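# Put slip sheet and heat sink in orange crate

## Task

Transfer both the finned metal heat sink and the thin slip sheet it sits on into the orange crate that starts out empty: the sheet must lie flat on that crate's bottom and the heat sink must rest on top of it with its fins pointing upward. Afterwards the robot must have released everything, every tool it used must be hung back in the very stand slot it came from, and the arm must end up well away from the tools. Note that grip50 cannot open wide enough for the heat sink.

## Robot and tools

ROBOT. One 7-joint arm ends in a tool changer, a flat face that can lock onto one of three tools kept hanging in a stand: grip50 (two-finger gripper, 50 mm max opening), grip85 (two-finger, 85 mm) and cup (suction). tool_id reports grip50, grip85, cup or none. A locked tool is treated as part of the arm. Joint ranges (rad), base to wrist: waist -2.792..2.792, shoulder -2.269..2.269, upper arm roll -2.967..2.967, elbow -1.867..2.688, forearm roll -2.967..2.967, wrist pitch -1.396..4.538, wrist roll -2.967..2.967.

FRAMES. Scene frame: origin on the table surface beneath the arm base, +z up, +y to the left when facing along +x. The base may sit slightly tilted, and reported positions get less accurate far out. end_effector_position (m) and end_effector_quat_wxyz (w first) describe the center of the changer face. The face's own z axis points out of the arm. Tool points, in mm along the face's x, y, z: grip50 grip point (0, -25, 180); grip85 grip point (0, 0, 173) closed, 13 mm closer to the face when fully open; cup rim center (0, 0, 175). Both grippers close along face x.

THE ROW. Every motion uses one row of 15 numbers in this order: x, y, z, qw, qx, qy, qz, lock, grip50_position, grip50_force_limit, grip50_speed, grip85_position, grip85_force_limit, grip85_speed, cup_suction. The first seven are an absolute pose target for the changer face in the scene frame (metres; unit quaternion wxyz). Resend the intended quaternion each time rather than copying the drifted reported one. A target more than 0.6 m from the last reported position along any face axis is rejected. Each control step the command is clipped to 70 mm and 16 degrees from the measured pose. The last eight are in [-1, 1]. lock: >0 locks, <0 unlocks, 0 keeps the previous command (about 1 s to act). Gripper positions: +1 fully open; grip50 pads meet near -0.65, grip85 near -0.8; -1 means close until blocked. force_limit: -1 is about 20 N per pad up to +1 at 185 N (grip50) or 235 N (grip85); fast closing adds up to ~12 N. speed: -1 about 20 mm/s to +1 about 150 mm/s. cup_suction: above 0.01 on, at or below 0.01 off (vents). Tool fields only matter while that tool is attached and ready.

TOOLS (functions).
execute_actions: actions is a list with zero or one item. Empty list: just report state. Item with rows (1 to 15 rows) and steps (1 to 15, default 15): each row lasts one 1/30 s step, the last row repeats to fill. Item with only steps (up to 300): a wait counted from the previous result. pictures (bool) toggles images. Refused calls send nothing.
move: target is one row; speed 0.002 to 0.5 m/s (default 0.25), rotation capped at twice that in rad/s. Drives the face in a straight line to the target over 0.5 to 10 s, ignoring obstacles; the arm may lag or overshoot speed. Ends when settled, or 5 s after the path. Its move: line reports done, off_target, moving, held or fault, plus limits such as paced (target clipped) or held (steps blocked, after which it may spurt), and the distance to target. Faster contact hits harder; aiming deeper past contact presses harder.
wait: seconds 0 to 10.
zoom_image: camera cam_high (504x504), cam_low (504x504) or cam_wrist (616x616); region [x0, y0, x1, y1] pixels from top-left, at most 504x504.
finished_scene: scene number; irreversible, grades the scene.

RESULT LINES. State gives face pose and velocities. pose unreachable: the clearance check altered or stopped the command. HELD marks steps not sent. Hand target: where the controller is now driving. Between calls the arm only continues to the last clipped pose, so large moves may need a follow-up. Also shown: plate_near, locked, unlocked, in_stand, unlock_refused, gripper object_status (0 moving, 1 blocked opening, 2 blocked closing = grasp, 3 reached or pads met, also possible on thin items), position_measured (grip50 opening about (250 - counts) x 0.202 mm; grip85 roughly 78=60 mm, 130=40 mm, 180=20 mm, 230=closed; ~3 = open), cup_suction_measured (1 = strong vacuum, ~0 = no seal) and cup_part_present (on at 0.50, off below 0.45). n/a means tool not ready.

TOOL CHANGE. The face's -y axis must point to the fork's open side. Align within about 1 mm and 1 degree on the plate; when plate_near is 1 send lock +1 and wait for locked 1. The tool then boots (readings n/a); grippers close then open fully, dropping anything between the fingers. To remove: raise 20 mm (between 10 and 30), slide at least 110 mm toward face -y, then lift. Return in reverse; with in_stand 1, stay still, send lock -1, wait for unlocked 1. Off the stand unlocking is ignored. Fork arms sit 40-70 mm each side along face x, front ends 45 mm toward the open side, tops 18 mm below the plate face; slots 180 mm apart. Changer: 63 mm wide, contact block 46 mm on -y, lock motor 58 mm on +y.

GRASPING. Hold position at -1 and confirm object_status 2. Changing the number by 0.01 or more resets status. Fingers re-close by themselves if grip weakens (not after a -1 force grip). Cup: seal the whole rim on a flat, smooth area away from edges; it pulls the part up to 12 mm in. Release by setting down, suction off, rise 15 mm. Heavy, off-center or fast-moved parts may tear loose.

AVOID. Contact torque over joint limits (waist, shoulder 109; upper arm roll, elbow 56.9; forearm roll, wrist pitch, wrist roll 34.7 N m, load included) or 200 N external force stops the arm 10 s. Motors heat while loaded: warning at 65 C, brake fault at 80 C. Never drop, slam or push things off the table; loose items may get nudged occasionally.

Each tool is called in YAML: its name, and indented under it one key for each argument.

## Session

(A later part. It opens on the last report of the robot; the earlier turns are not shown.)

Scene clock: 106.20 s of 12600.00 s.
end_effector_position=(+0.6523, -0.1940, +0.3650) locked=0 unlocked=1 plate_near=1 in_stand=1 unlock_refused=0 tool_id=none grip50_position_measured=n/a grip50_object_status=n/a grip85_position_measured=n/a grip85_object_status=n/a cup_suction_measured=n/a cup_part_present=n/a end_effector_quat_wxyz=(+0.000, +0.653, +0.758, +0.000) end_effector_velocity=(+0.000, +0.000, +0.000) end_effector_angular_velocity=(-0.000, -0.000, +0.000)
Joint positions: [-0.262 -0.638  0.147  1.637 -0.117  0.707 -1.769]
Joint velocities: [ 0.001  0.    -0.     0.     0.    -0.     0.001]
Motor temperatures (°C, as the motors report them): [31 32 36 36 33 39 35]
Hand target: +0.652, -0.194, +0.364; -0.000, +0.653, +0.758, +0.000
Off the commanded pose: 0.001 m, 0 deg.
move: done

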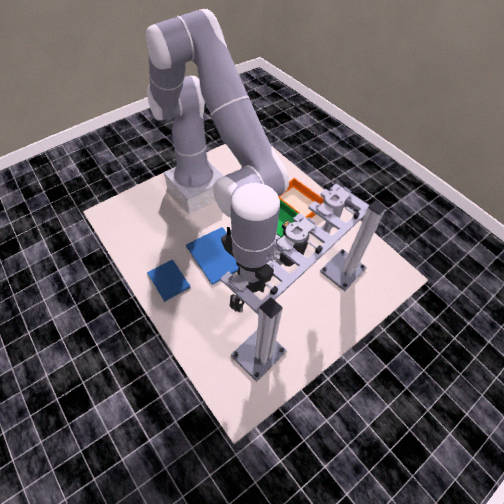

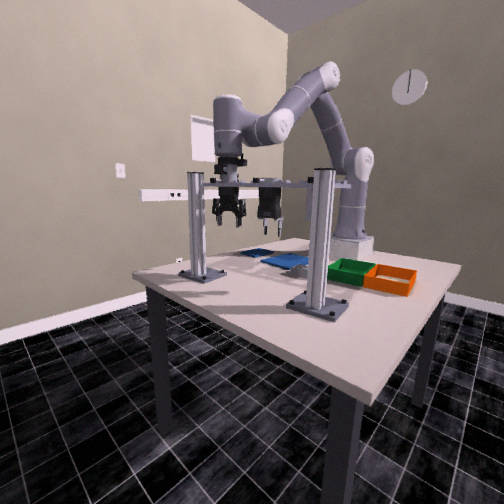

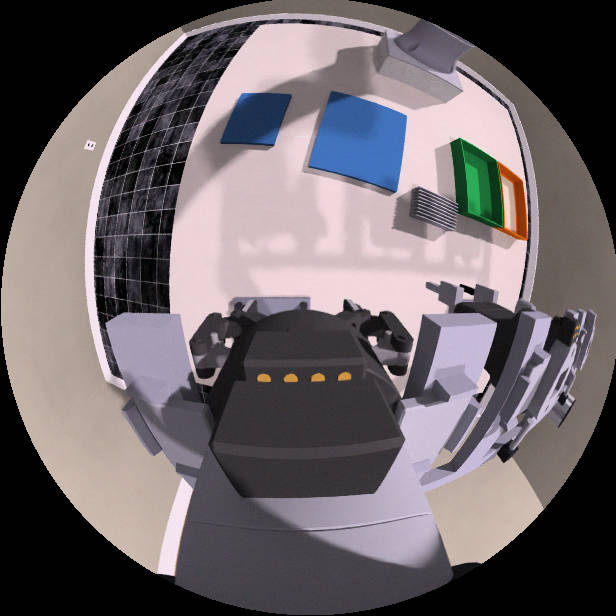

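execute_actions:
  actions:
    - {"rows":[[0.652,-0.194,0.365,0,0.6528,0.7576,0,1,0,0,0,1,0,0,0]],"steps":15}
  pictures: false

execute_actions:
  actions:
    - {"steps":20}
  pictures: false

Scene clock: 107.17 s of 12600.00 s.
end_effector_position=(+0.6522, -0.1940, +0.3653) locked=0 unlocked=0 plate_near=1 in_stand=1 unlock_refused=0 tool_id=none grip50_position_measured=n/a grip50_object_status=n/a grip85_position_measured=n/a grip85_object_status=n/a cup_suction_measured=n/a cup_part_present=n/a end_effector_quat_wxyz=(+0.000, +0.653, +0.758, +0.000) end_effector_velocity=(-0.000, -0.000, +0.000) end_effector_angular_velocity=(+0.000, +0.000, -0.001)
Joint positions: [-0.262 -0.638  0.147  1.637 -0.117  0.706 -1.769]
Joint velocities: [-0.  0.  0.  0.  0. -0.  0.]
Motor temperatures (°C, as the motors report them): [31 32 36 36 33 39 35]
Hand target: +0.652, -0.194, +0.365; +0.000, +0.653, +0.758, -0.000
Off the commanded pose: 0.000 m, 0 deg.
Steps of this call (steps 1 to 14: nothing new was sent; steps 15 to 29: all 15 steps of this action). Readings (end_effector_position | what the end effector reports):
15: (+0.6523, -0.1940, +0.3651) | locked=0 unlocked=0 plate_near=1 in_stand=1 unlock_refused=0 tool_id=none grip50_position_measured=n/a grip50_object_status=n/a grip85_position_measured=n/a grip85_object_status=n/a cup_suction_measured=n/a cup_part_present=n/a
16: (+0.6522, -0.1940, +0.3652) | locked=0 unlocked=0 plate_near=1 in_stand=1 unlock_refused=0 tool_id=none grip50_position_measured=n/a grip50_object_status=n/a grip85_position_measured=n/a grip85_object_status=n/a cup_suction_measured=n/a cup_part_present=n/a
18: (+0.6522, -0.1940, +0.3653) | locked=0 unlocked=0 plate_near=1 in_stand=1 unlock_refused=0 tool_id=none grip50_position_measured=n/a grip50_object_status=n/a grip85_position_measured=n/a grip85_object_status=n/a cup_suction_measured=n/a cup_part_present=n/a
22: (+0.6522, -0.1940, +0.3653) | locked=0 unlocked=0 plate_near=1 in_stand=1 unlock_refused=0 tool_id=none grip50_position_measured=n/a grip50_object_status=n/a grip85_position_measured=n/a grip85_object_status=n/a cup_suction_measured=n/a cup_part_present=n/a
29: the state above

Scene clock: 107.83 s of 12600.00 s.
end_effector_position=(+0.6522, -0.1940, +0.3652) locked=1 unlocked=0 plate_near=1 in_stand=1 unlock_refused=0 tool_id=grip85 grip50_position_measured=n/a grip50_object_status=n/a grip85_position_measured=n/a grip85_object_status=n/a cup_suction_measured=n/a cup_part_present=n/a end_effector_quat_wxyz=(+0.000, +0.653, +0.758, +0.000) end_effector_velocity=(+0.000, +0.000, +0.000) end_effector_angular_velocity=(+0.000, -0.000, +0.000)
Joint positions: [-0.262 -0.638  0.147  1.637 -0.117  0.706 -1.769]
Joint velocities: [ 0. -0.  0. -0.  0.  0. -0.]
Motor temperatures (°C, as the motors report them): [31 32 36 36 33 39 35]
Hand target: +0.652, -0.194, +0.365; +0.000, +0.653, +0.758, -0.000
Off the commanded pose: 0.000 m, 0 deg.
Steps of this call (steps 1 to 20: nothing new was sent). Readings (end_effector_position | what the end effector reports):
1: (+0.6522, -0.1940, +0.3653) | locked=0 unlocked=0 plate_near=1 in_stand=1 unlock_refused=0 tool_id=none grip50_position_measured=n/a grip50_object_status=n/a grip85_position_measured=n/a grip85_object_status=n/a cup_suction_measured=n/a cup_part_present=n/a
2: (+0.6522, -0.1940, +0.3652) | locked=0 unlocked=0 plate_near=1 in_stand=1 unlock_refused=0 tool_id=none grip50_position_measured=n/a grip50_object_status=n/a grip85_position_measured=n/a grip85_object_status=n/a cup_suction_measured=n/a cup_part_present=n/a
4: (+0.6521, -0.1940, +0.3651) | locked=0 unlocked=0 plate_near=1 in_stand=1 unlock_refused=0 tool_id=none grip50_position_measured=n/a grip50_object_status=n/a grip85_position_measured=n/a grip85_object_status=n/a cup_suction_measured=n/a cup_part_present=n/a
8: (+0.6521, -0.1940, +0.3650) | locked=0 unlocked=0 plate_near=1 in_stand=1 unlock_refused=0 tool_id=none grip50_position_measured=n/a grip50_object_status=n/a grip85_position_measured=n/a grip85_object_status=n/a cup_suction_measured=n/a cup_part_present=n/a
20: the state above

move:
  target: [0.652,-0.194,0.385,0,0.6528,0.7576,0,0,0,0,0,1,0,0,0]
  speed: 0.04

move:
  target: [0.5284,-0.2125,0.385,0,0.6528,0.7576,0,0,0,0,0,1,0,0,0]
  speed: 0.12

move:
  target: [0.45,-0.06,0.385,0,0.9,0.436,0,0,0,0,0,1,0,0,0]

move:
  target: [0.47,0.03,0.27,0,1,0,0,0,0,0,0,1,0,0,0]

Scene clock: 109.30 s of 12600.00 s.
end_effector_position=(+0.6520, -0.1941, +0.3852) locked=1 unlocked=0 plate_near=1 in_stand=0 unlock_refused=0 tool_id=grip85 grip50_position_measured=n/a grip50_object_status=n/a grip85_position_measured=n/a grip85_object_status=n/a cup_suction_measured=n/a cup_part_present=n/a end_effector_quat_wxyz=(+0.000, +0.653, +0.758, -0.000) end_effector_velocity=(+0.000, +0.000, +0.000) end_effector_angular_velocity=(-0.000, -0.000, +0.001)
Joint positions: [-0.265 -0.609  0.152  1.625 -0.113  0.664 -1.771]
Joint velocities: [ 0.     0.     0.    -0.    -0.    -0.    -0.001]
Motor temperatures (°C, as the motors report them): [31 32 36 36 33 39 35]
Hand target: +0.652, -0.194, +0.385; +0.000, +0.653, +0.758, -0.000
Off the commanded pose: 0.000 m, 0 deg.
move: done

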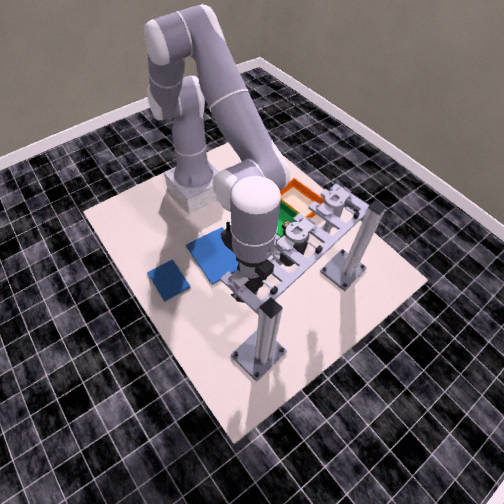

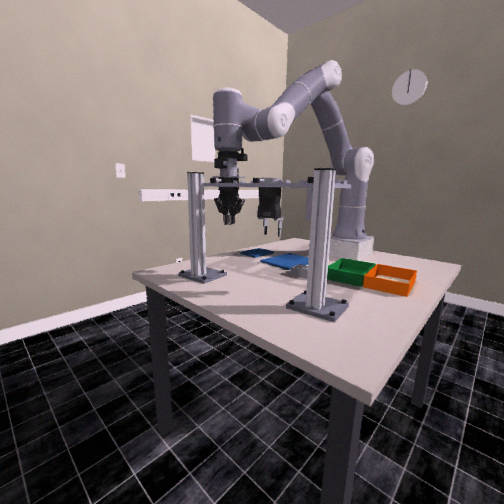

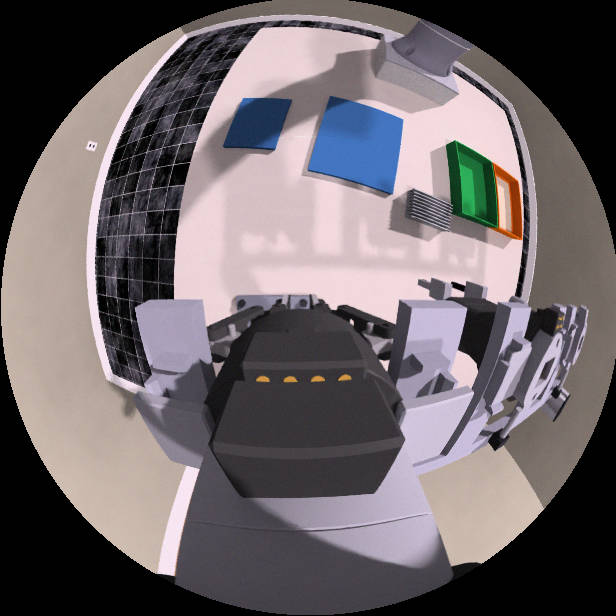

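Scene clock: 110.63 s of 12600.00 s.
end_effector_position=(+0.5285, -0.2130, +0.3846) locked=1 unlocked=0 plate_near=1 in_stand=0 unlock_refused=0 tool_id=grip85 grip50_position_measured=n/a grip50_object_status=n/a grip85_position_measured=n/a grip85_object_status=n/a cup_suction_measured=n/a cup_part_present=n/a end_effector_quat_wxyz=(+0.000, +0.653, +0.758, -0.001) end_effector_velocity=(-0.000, +0.000, -0.001) end_effector_angular_velocity=(+0.001, +0.001, +0.000)
Joint positions: [-0.351 -0.39   0.157  1.994 -0.091  0.816 -1.84 ]
Joint velocities: [ 0.    -0.001 -0.    -0.     0.    -0.     0.   ]
Motor temperatures (°C, as the motors report them): [31 32 36 36 33 39 35]
Hand target: +0.529, -0.213, +0.385; +0.000, +0.653, +0.758, -0.001
Off the commanded pose: 0.001 m, 0 deg.
move: done

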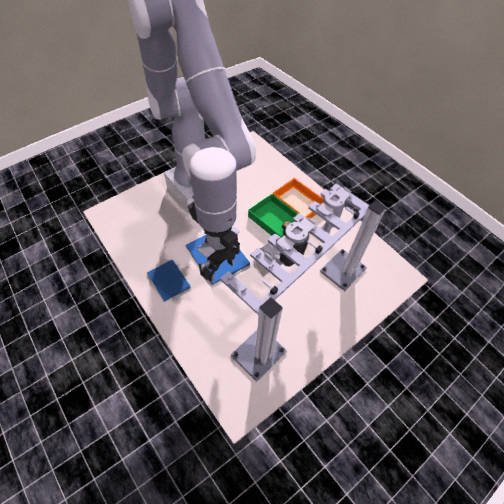

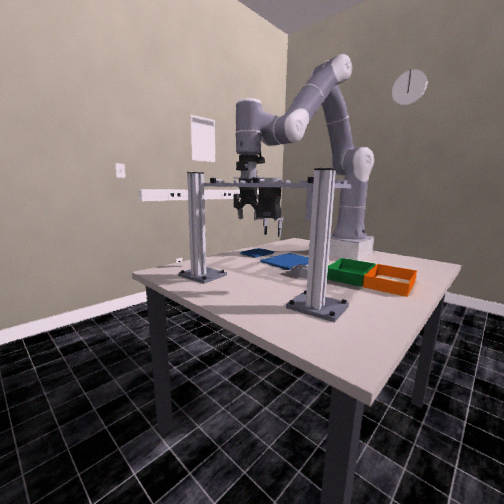

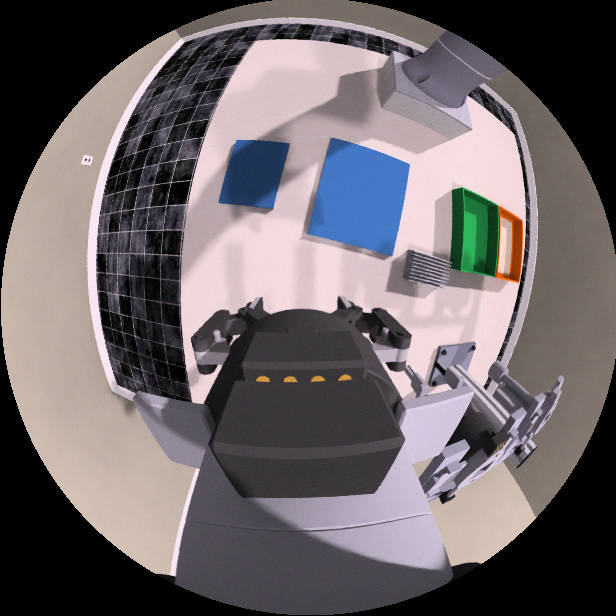

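Scene clock: 112.60 s of 12600.00 s.
end_effector_position=(+0.4494, -0.0597, +0.3845) locked=1 unlocked=0 plate_near=1 in_stand=0 unlock_refused=0 tool_id=grip85 grip50_position_measured=n/a grip50_object_status=n/a grip85_position_measured=3 grip85_object_status=3 cup_suction_measured=n/a cup_part_present=n/a end_effector_quat_wxyz=(-0.001, +0.900, +0.436, +0.000) end_effector_velocity=(-0.000, -0.000, -0.000) end_effector_angular_velocity=(+0.000, -0.000, +0.000)
Joint positions: [-0.094 -0.162  0.193  2.325 -0.055  0.921 -0.743]
Joint velocities: [-0.    -0.     0.     0.     0.     0.001 -0.001]
Motor temperatures (°C, as the motors report them): [31 32 36 36 33 39 35]
Hand target: +0.450, -0.060, +0.385; -0.001, +0.900, +0.436, +0.000
Off the commanded pose: 0.001 m, 0 deg.
move: done

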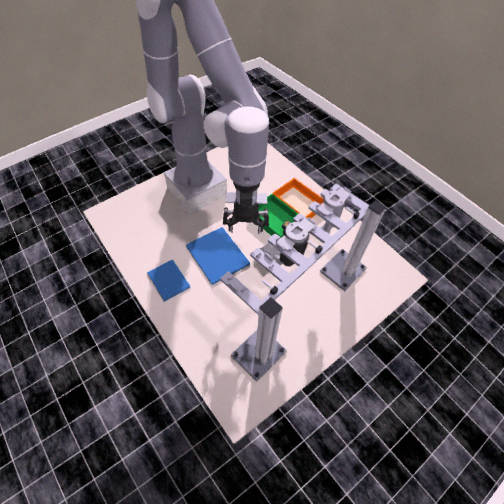

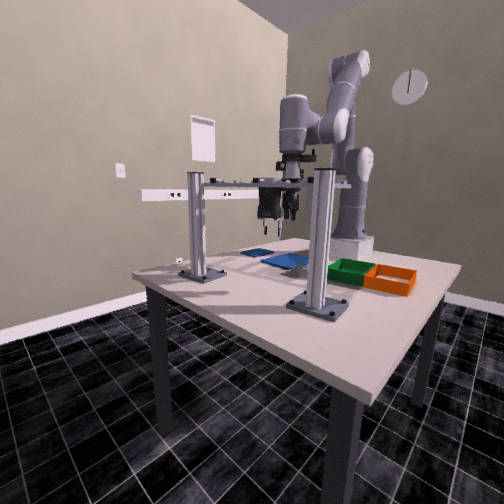

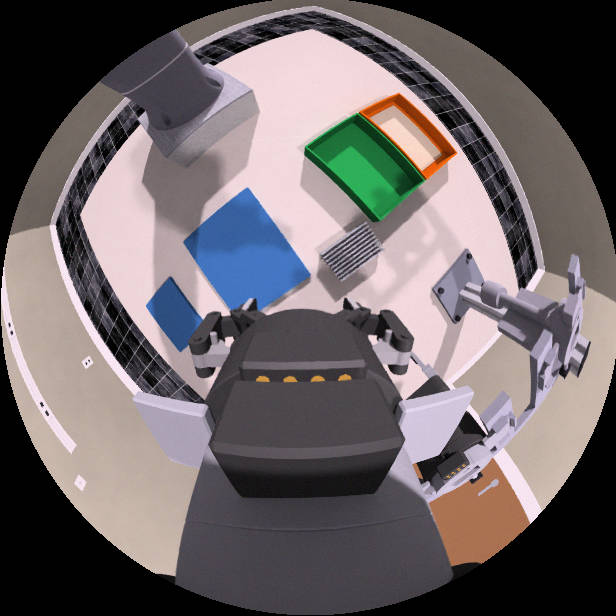

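Scene clock: 114.73 s of 12600.00 s.
end_effector_position=(+0.4700, +0.0305, +0.2697) locked=1 unlocked=0 plate_near=1 in_stand=0 unlock_refused=0 tool_id=grip85 grip50_position_measured=n/a grip50_object_status=n/a grip85_position_measured=3 grip85_object_status=3 cup_suction_measured=n/a cup_part_present=n/a end_effector_quat_wxyz=(-0.001, +1.000, -0.000, -0.000) end_effector_velocity=(+0.000, -0.000, +0.000) end_effector_angular_velocity=(+0.000, -0.001, -0.000)
Joint positions: [ 0.238 -0.488  0.04   2.337 -0.072  1.26   0.361]
Joint velocities: [-0.001  0.001 -0.    -0.    -0.     0.    -0.   ]
Motor temperatures (°C, as the motors report them): [31 32 36 36 33 39 35]
Hand target: +0.470, +0.030, +0.270; -0.001, +1.000, -0.000, -0.000
Off the commanded pose: 0.001 m, 0 deg.
move: done

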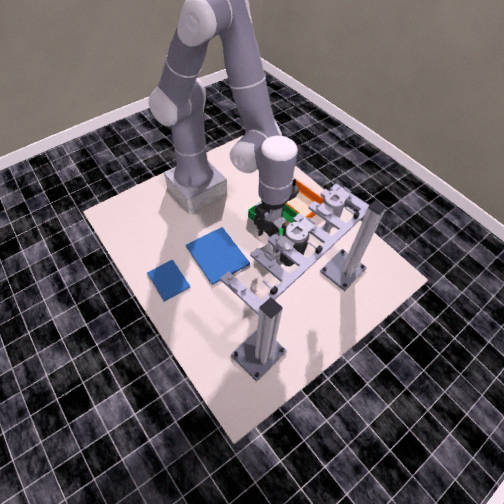

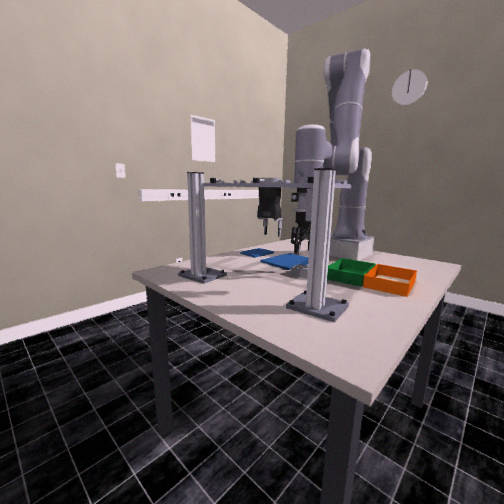

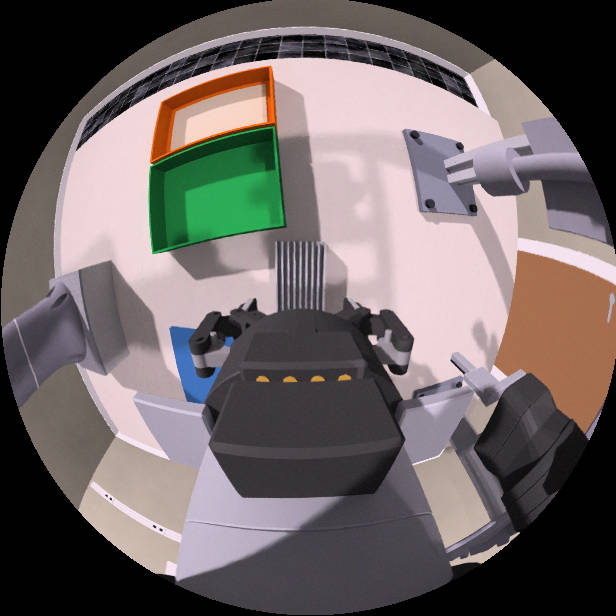

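Unmoved.

move:
  target: [0.47,0.03,0.1918,0,1,0,0,0,0,0,0,1,0,0,0]
  speed: 0.08

move:
  target: [0.47,0.03,0.1918,0,1,0,0,0,0,0,0,-1,-0.4,-0.6,0]
  speed: 0.02

Scene clock: 116.37 s of 12600.00 s.
end_effector_position=(+0.4701, +0.0301, +0.1915) locked=1 unlocked=0 plate_near=1 in_stand=0 unlock_refused=0 tool_id=grip85 grip50_position_measured=n/a grip50_object_status=n/a grip85_position_measured=3 grip85_object_status=3 cup_suction_measured=n/a cup_part_present=n/a end_effector_quat_wxyz=(-0.000, +1.000, -0.000, -0.000) end_effector_velocity=(+0.000, +0.000, +0.000) end_effector_angular_velocity=(+0.000, -0.000, +0.000)
Joint positions: [ 0.266 -0.723  0.005  2.305 -0.08   1.465  0.368]
Joint velocities: [ 0.     0.001  0.    -0.    -0.    -0.    -0.   ]
Motor temperatures (°C, as the motors report them): [31 32 36 36 33 39 35]
Hand target: +0.470, +0.030, +0.192; -0.000, +1.000, -0.000, -0.000
Off the commanded pose: 0.000 m, 0 deg.
move: done

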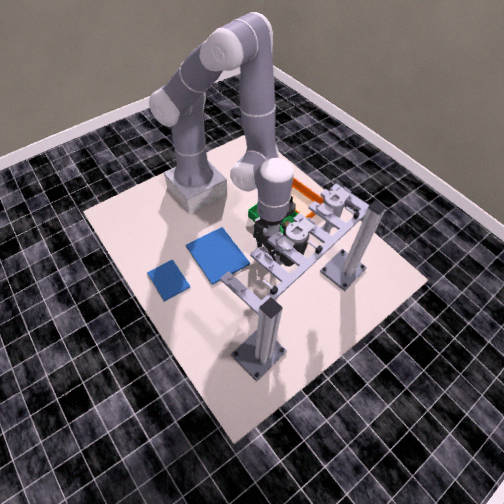

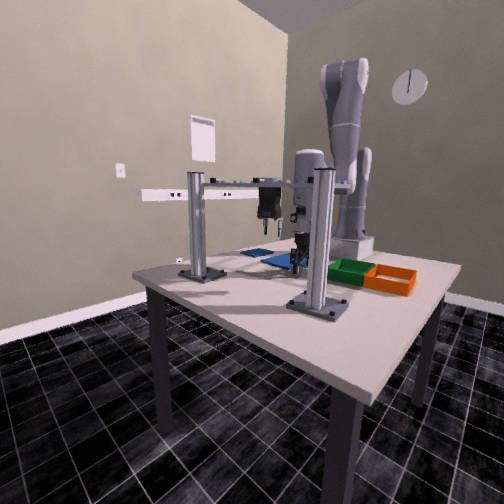

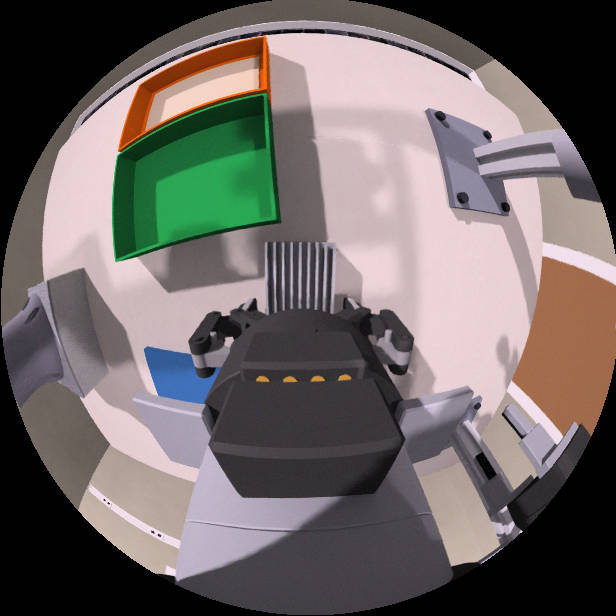

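Scene clock: 117.30 s of 12600.00 s.
end_effector_position=(+0.4700, +0.0301, +0.1920) locked=1 unlocked=0 plate_near=1 in_stand=0 unlock_refused=0 tool_id=grip85 grip50_position_measured=n/a grip50_object_status=n/a grip85_position_measured=80 grip85_object_status=2 cup_suction_measured=n/a cup_part_present=n/a end_effector_quat_wxyz=(-0.000, +1.000, -0.000, +0.000) end_effector_velocity=(+0.000, +0.000, +0.000) end_effector_angular_velocity=(+0.000, -0.000, +0.000)
Joint positions: [ 0.266 -0.722  0.005  2.307 -0.08   1.465  0.368]
Joint velocities: [ 0.  0.  0.  0. -0.  0.  0.]
Motor temperatures (°C, as the motors report them): [31 32 36 36 33 39 35]
Hand target: +0.470, +0.030, +0.192; -0.000, +1.000, +0.000, -0.000
Off the commanded pose: 0.000 m, 0 deg.
move: done

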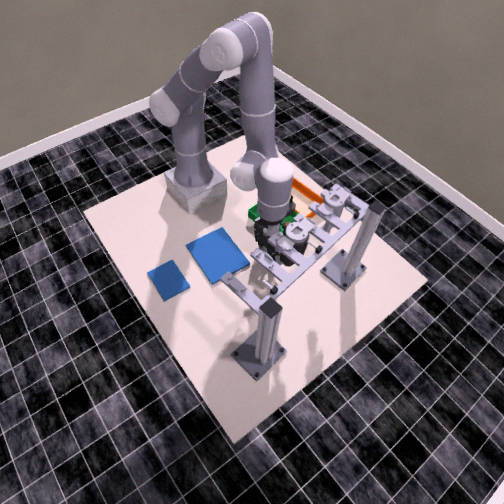

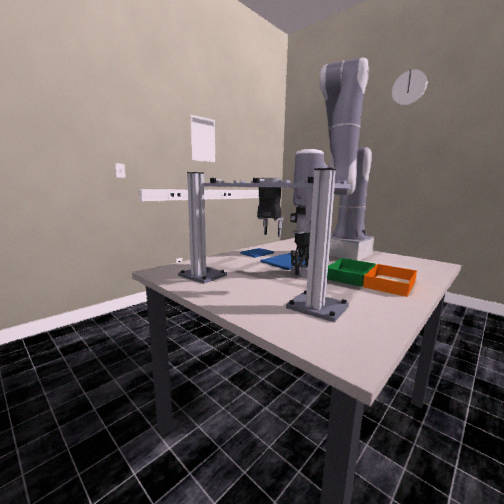

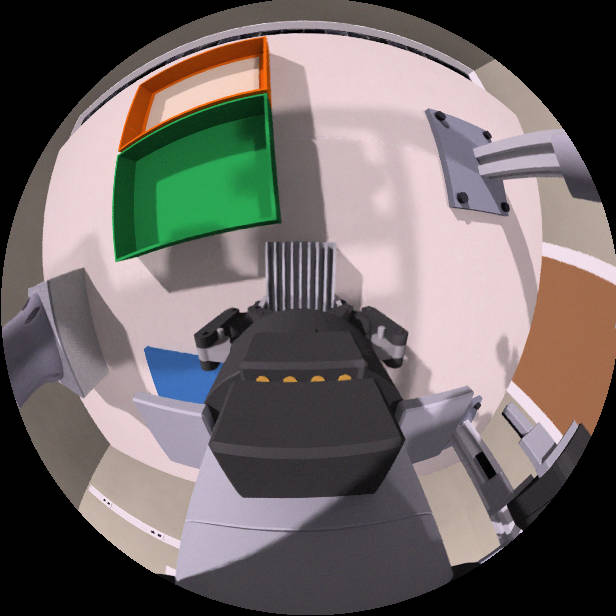

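move:
  target: [0.46,0.06,0.268,0,1,0,0,0,0,0,0,-1,-0.4,-0.6,0]
  speed: 0.1

move:
  target: [0.335,0.300,0.265,0,0.9984,0.0567,0,0,0,0,0,-1,-0.4,-0.6,0]
  speed: 0.15

move:
  target: [0.335,0.300,0.255,0,0.9984,0.0567,0,0,0,0,0,-1,-0.4,-0.6,0]
  speed: 0.03

zoom_image:
  camera: "cam_wrist"
  region: [190,190,420,340]

zoom_image:
  camera: "cam_high"
  region: [240,130,360,250]

Scene clock: 119.63 s of 12600.00 s.
end_effector_position=(+0.4596, +0.0601, +0.2681) locked=1 unlocked=0 plate_near=1 in_stand=0 unlock_refused=0 tool_id=grip85 grip50_position_measured=n/a grip50_object_status=n/a grip85_position_measured=80 grip85_object_status=2 cup_suction_measured=n/a cup_part_present=n/a end_effector_quat_wxyz=(-0.000, +1.000, +0.000, -0.000) end_effector_velocity=(-0.000, -0.000, -0.000) end_effector_angular_velocity=(-0.000, +0.000, -0.000)
Joint positions: [ 0.316 -0.484  0.031  2.36  -0.07   1.279  0.43 ]
Joint velocities: [-0.001 -0.001 -0.    -0.    -0.     0.    -0.   ]
Motor temperatures (°C, as the motors report them): [31 32 36 36 33 39 35]
Hand target: +0.460, +0.060, +0.268; -0.000, +1.000, +0.000, -0.000
Off the commanded pose: 0.000 m, 0 deg.
move: done

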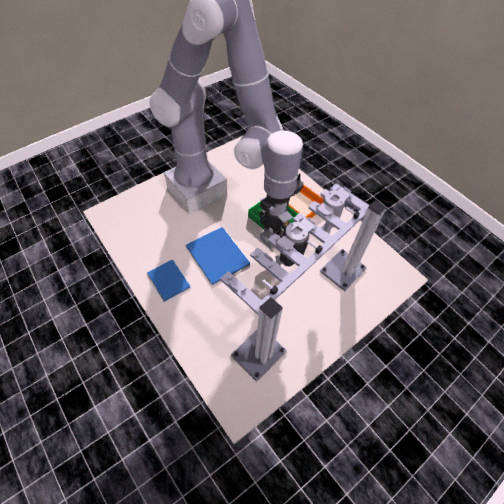

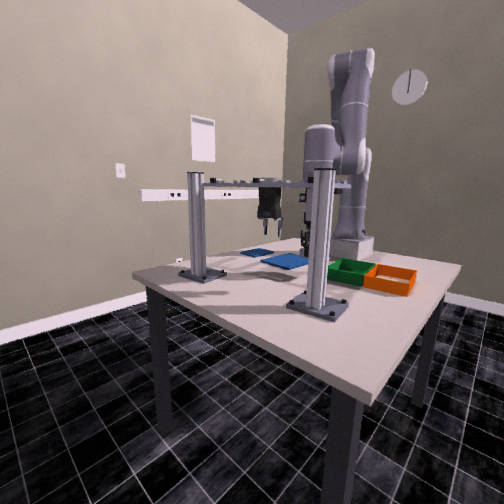

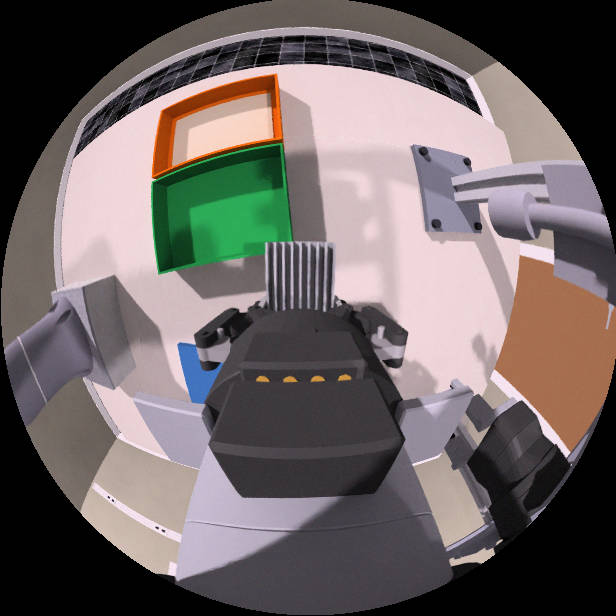

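Scene clock: 121.73 s of 12600.00 s.
end_effector_position=(+0.3334, +0.3005, +0.2649) locked=1 unlocked=0 plate_near=1 in_stand=0 unlock_refused=0 tool_id=grip85 grip50_position_measured=n/a grip50_object_status=n/a grip85_position_measured=80 grip85_object_status=2 cup_suction_measured=n/a cup_part_present=n/a end_effector_quat_wxyz=(-0.002, +0.998, +0.057, -0.002) end_effector_velocity=(+0.000, -0.000, -0.000) end_effector_angular_velocity=(+0.000, -0.000, -0.001)
Joint positions: [ 0.888 -0.484  0.059  2.402 -0.125  1.315  0.967]
Joint velocities: [-0.001 -0.    -0.    -0.     0.     0.    -0.   ]
Motor temperatures (°C, as the motors report them): [31 32 36 36 33 39 35]
Hand target: +0.333, +0.300, +0.265; -0.002, +0.998, +0.057, -0.002
Off the commanded pose: 0.002 m, 0 deg.
move: done

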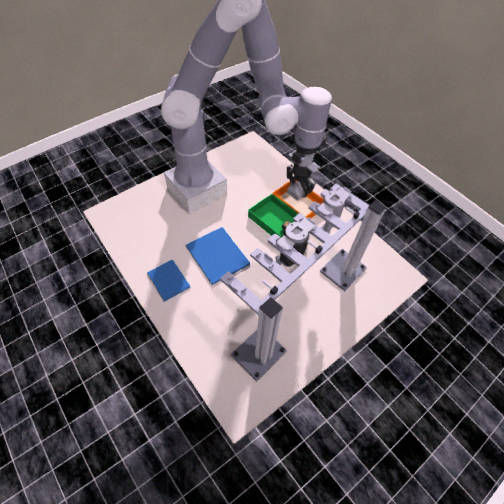

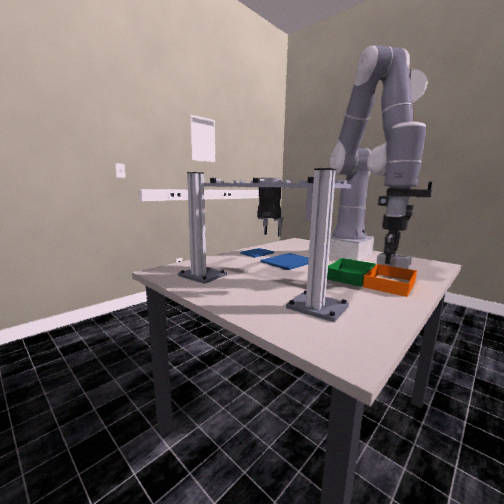

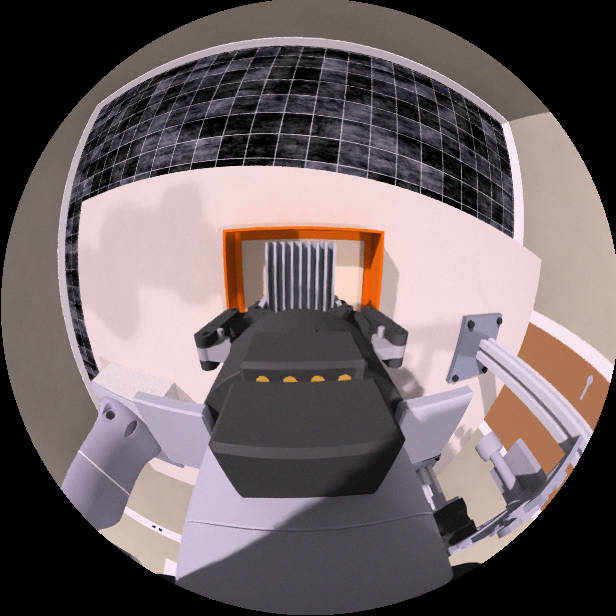

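Scene clock: 122.43 s of 12600.00 s.
end_effector_position=(+0.3348, +0.2999, +0.2548) locked=1 unlocked=0 plate_near=1 in_stand=0 unlock_refused=0 tool_id=grip85 grip50_position_measured=n/a grip50_object_status=n/a grip85_position_measured=80 grip85_object_status=2 cup_suction_measured=n/a cup_part_present=n/a end_effector_quat_wxyz=(+0.000, +0.998, +0.057, -0.000) end_effector_velocity=(+0.000, -0.000, +0.000) end_effector_angular_velocity=(+0.001, -0.000, +0.000)
Joint positions: [ 0.898 -0.515  0.042  2.402 -0.134  1.346  0.972]
Joint velocities: [-0.     0.    -0.    -0.     0.     0.    -0.001]
Motor temperatures (°C, as the motors report them): [31 32 36 36 33 39 35]
Hand target: +0.335, +0.300, +0.255; -0.000, +0.998, +0.057, -0.000
Off the commanded pose: 0.000 m, 0 deg.
move: done

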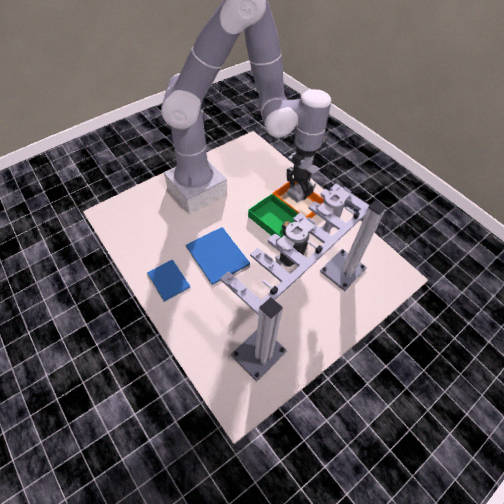

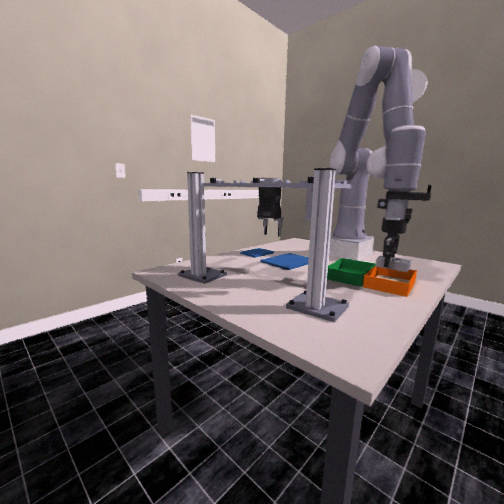

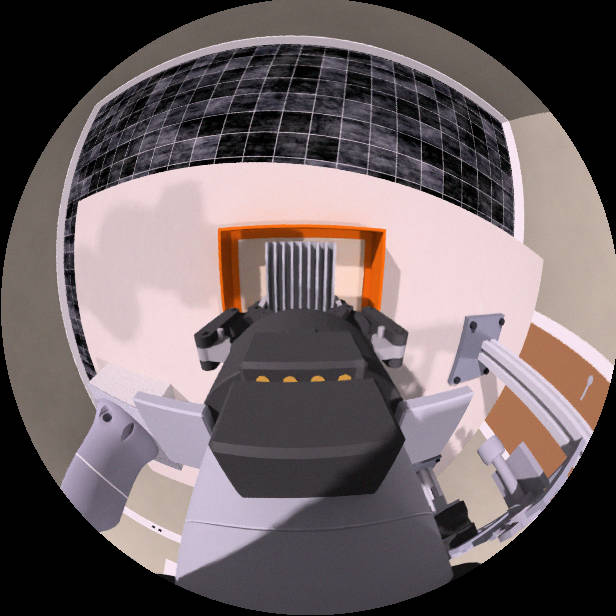

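Region (190, 190, 420, 340) of cam_wrist's 616x616 image, scaled by 2.191, with more detail than that image has; it fills the top 329 rows of this view, and the rest is white.

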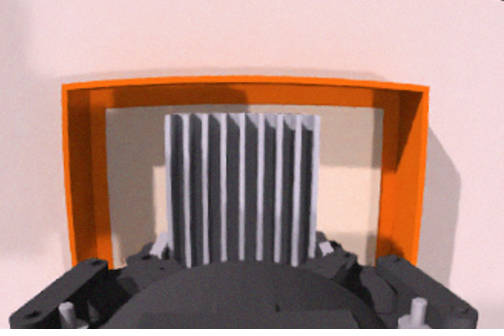

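Region (240, 130, 360, 250) of cam_high's 504x504 image, scaled by 4.200, with more detail than that image has.

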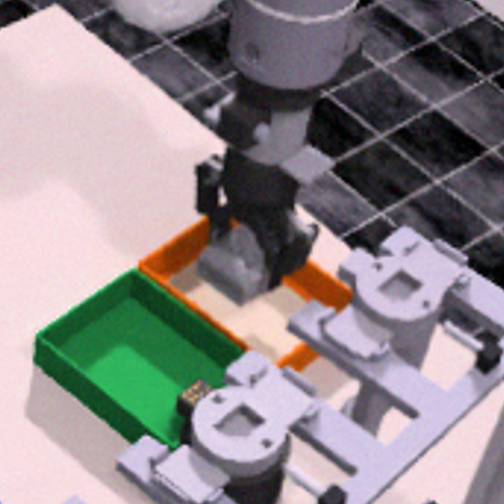

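move:
  target: [0.335,0.3005,0.205,0,0.9984,0.0567,0,0,0,0,0,-1,-0.4,-0.6,0]
  speed: 0.04

move:
  target: [0.335,0.3005,0.1965,0,0.9984,0.0567,0,0,0,0,0,-1,-0.4,-0.6,0]
  speed: 0.008

Scene clock: 124.37 s of 12600.00 s.
end_effector_position=(+0.3349, +0.3005, +0.2047) locked=1 unlocked=0 plate_near=1 in_stand=0 unlock_refused=0 tool_id=grip85 grip50_position_measured=n/a grip50_object_status=n/a grip85_position_measured=80 grip85_object_status=2 cup_suction_measured=n/a cup_part_present=n/a end_effector_quat_wxyz=(+0.000, +0.998, +0.057, -0.000) end_effector_velocity=(+0.000, +0.000, +0.000) end_effector_angular_velocity=(+0.001, -0.001, -0.000)
Joint positions: [ 0.929 -0.675  0.005  2.381 -0.142  1.487  0.981]
Joint velocities: [-0.     0.001 -0.    -0.     0.     0.001 -0.   ]
Motor temperatures (°C, as the motors report them): [31 32 36 36 33 39 35]
Hand target: +0.335, +0.301, +0.205; -0.000, +0.998, +0.057, -0.000
Off the commanded pose: 0.000 m, 0 deg.
move: done

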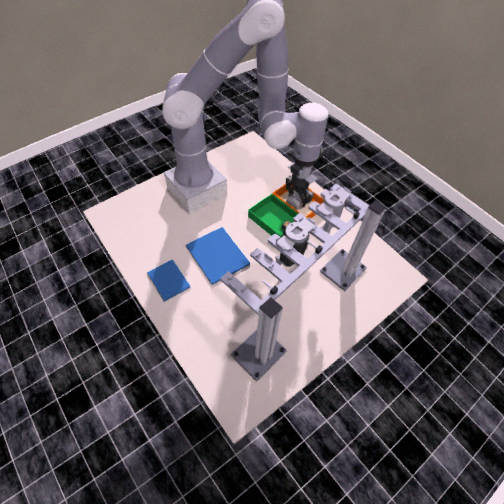

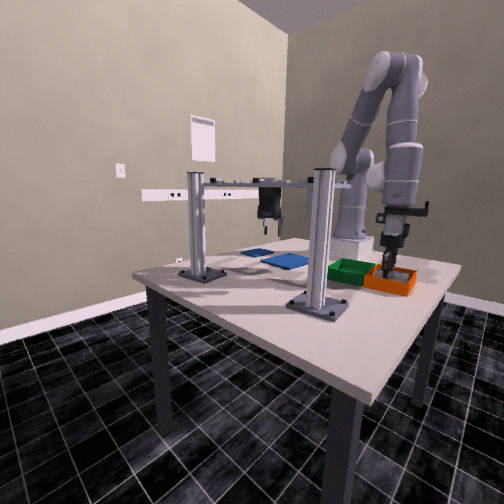

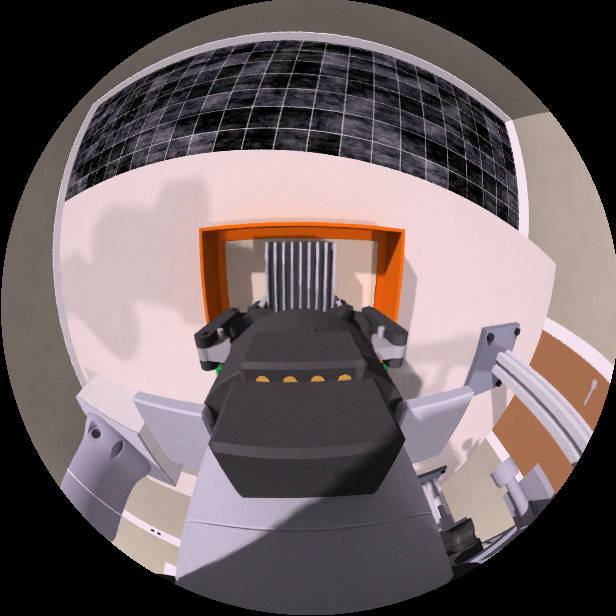

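Scene clock: 125.60 s of 12600.00 s.
end_effector_position=(+0.3350, +0.3006, +0.1969) locked=1 unlocked=0 plate_near=1 in_stand=0 unlock_refused=0 tool_id=grip85 grip50_position_measured=n/a grip50_object_status=n/a grip85_position_measured=80 grip85_object_status=2 cup_suction_measured=n/a cup_part_present=n/a end_effector_quat_wxyz=(-0.000, +0.998, +0.057, +0.000) end_effector_velocity=(+0.000, +0.000, +0.000) end_effector_angular_velocity=(+0.000, -0.000, +0.001)
Joint positions: [ 0.934 -0.7   -0.     2.376 -0.142  1.509  0.981]
Joint velocities: [-0.    -0.     0.    -0.    -0.     0.001 -0.   ]
Motor temperatures (°C, as the motors report them): [31 32 36 36 33 39 35]
Hand target: +0.335, +0.301, +0.196; -0.000, +0.998, +0.057, -0.000
Off the commanded pose: 0.000 m, 0 deg.
move: done

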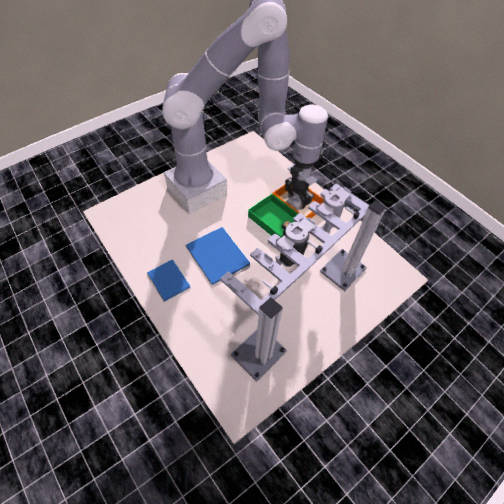

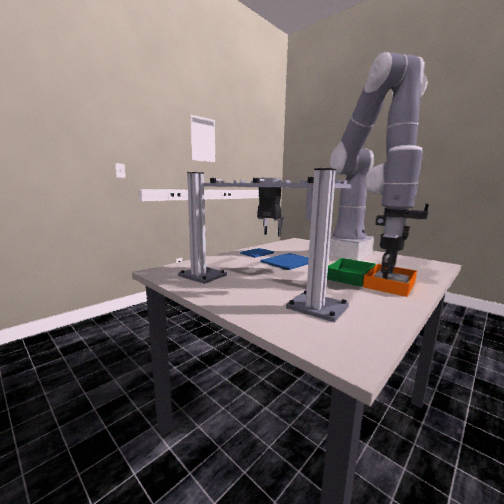

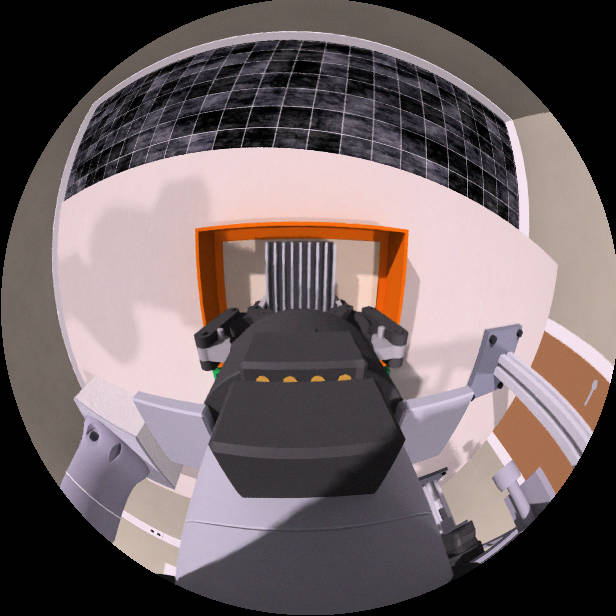

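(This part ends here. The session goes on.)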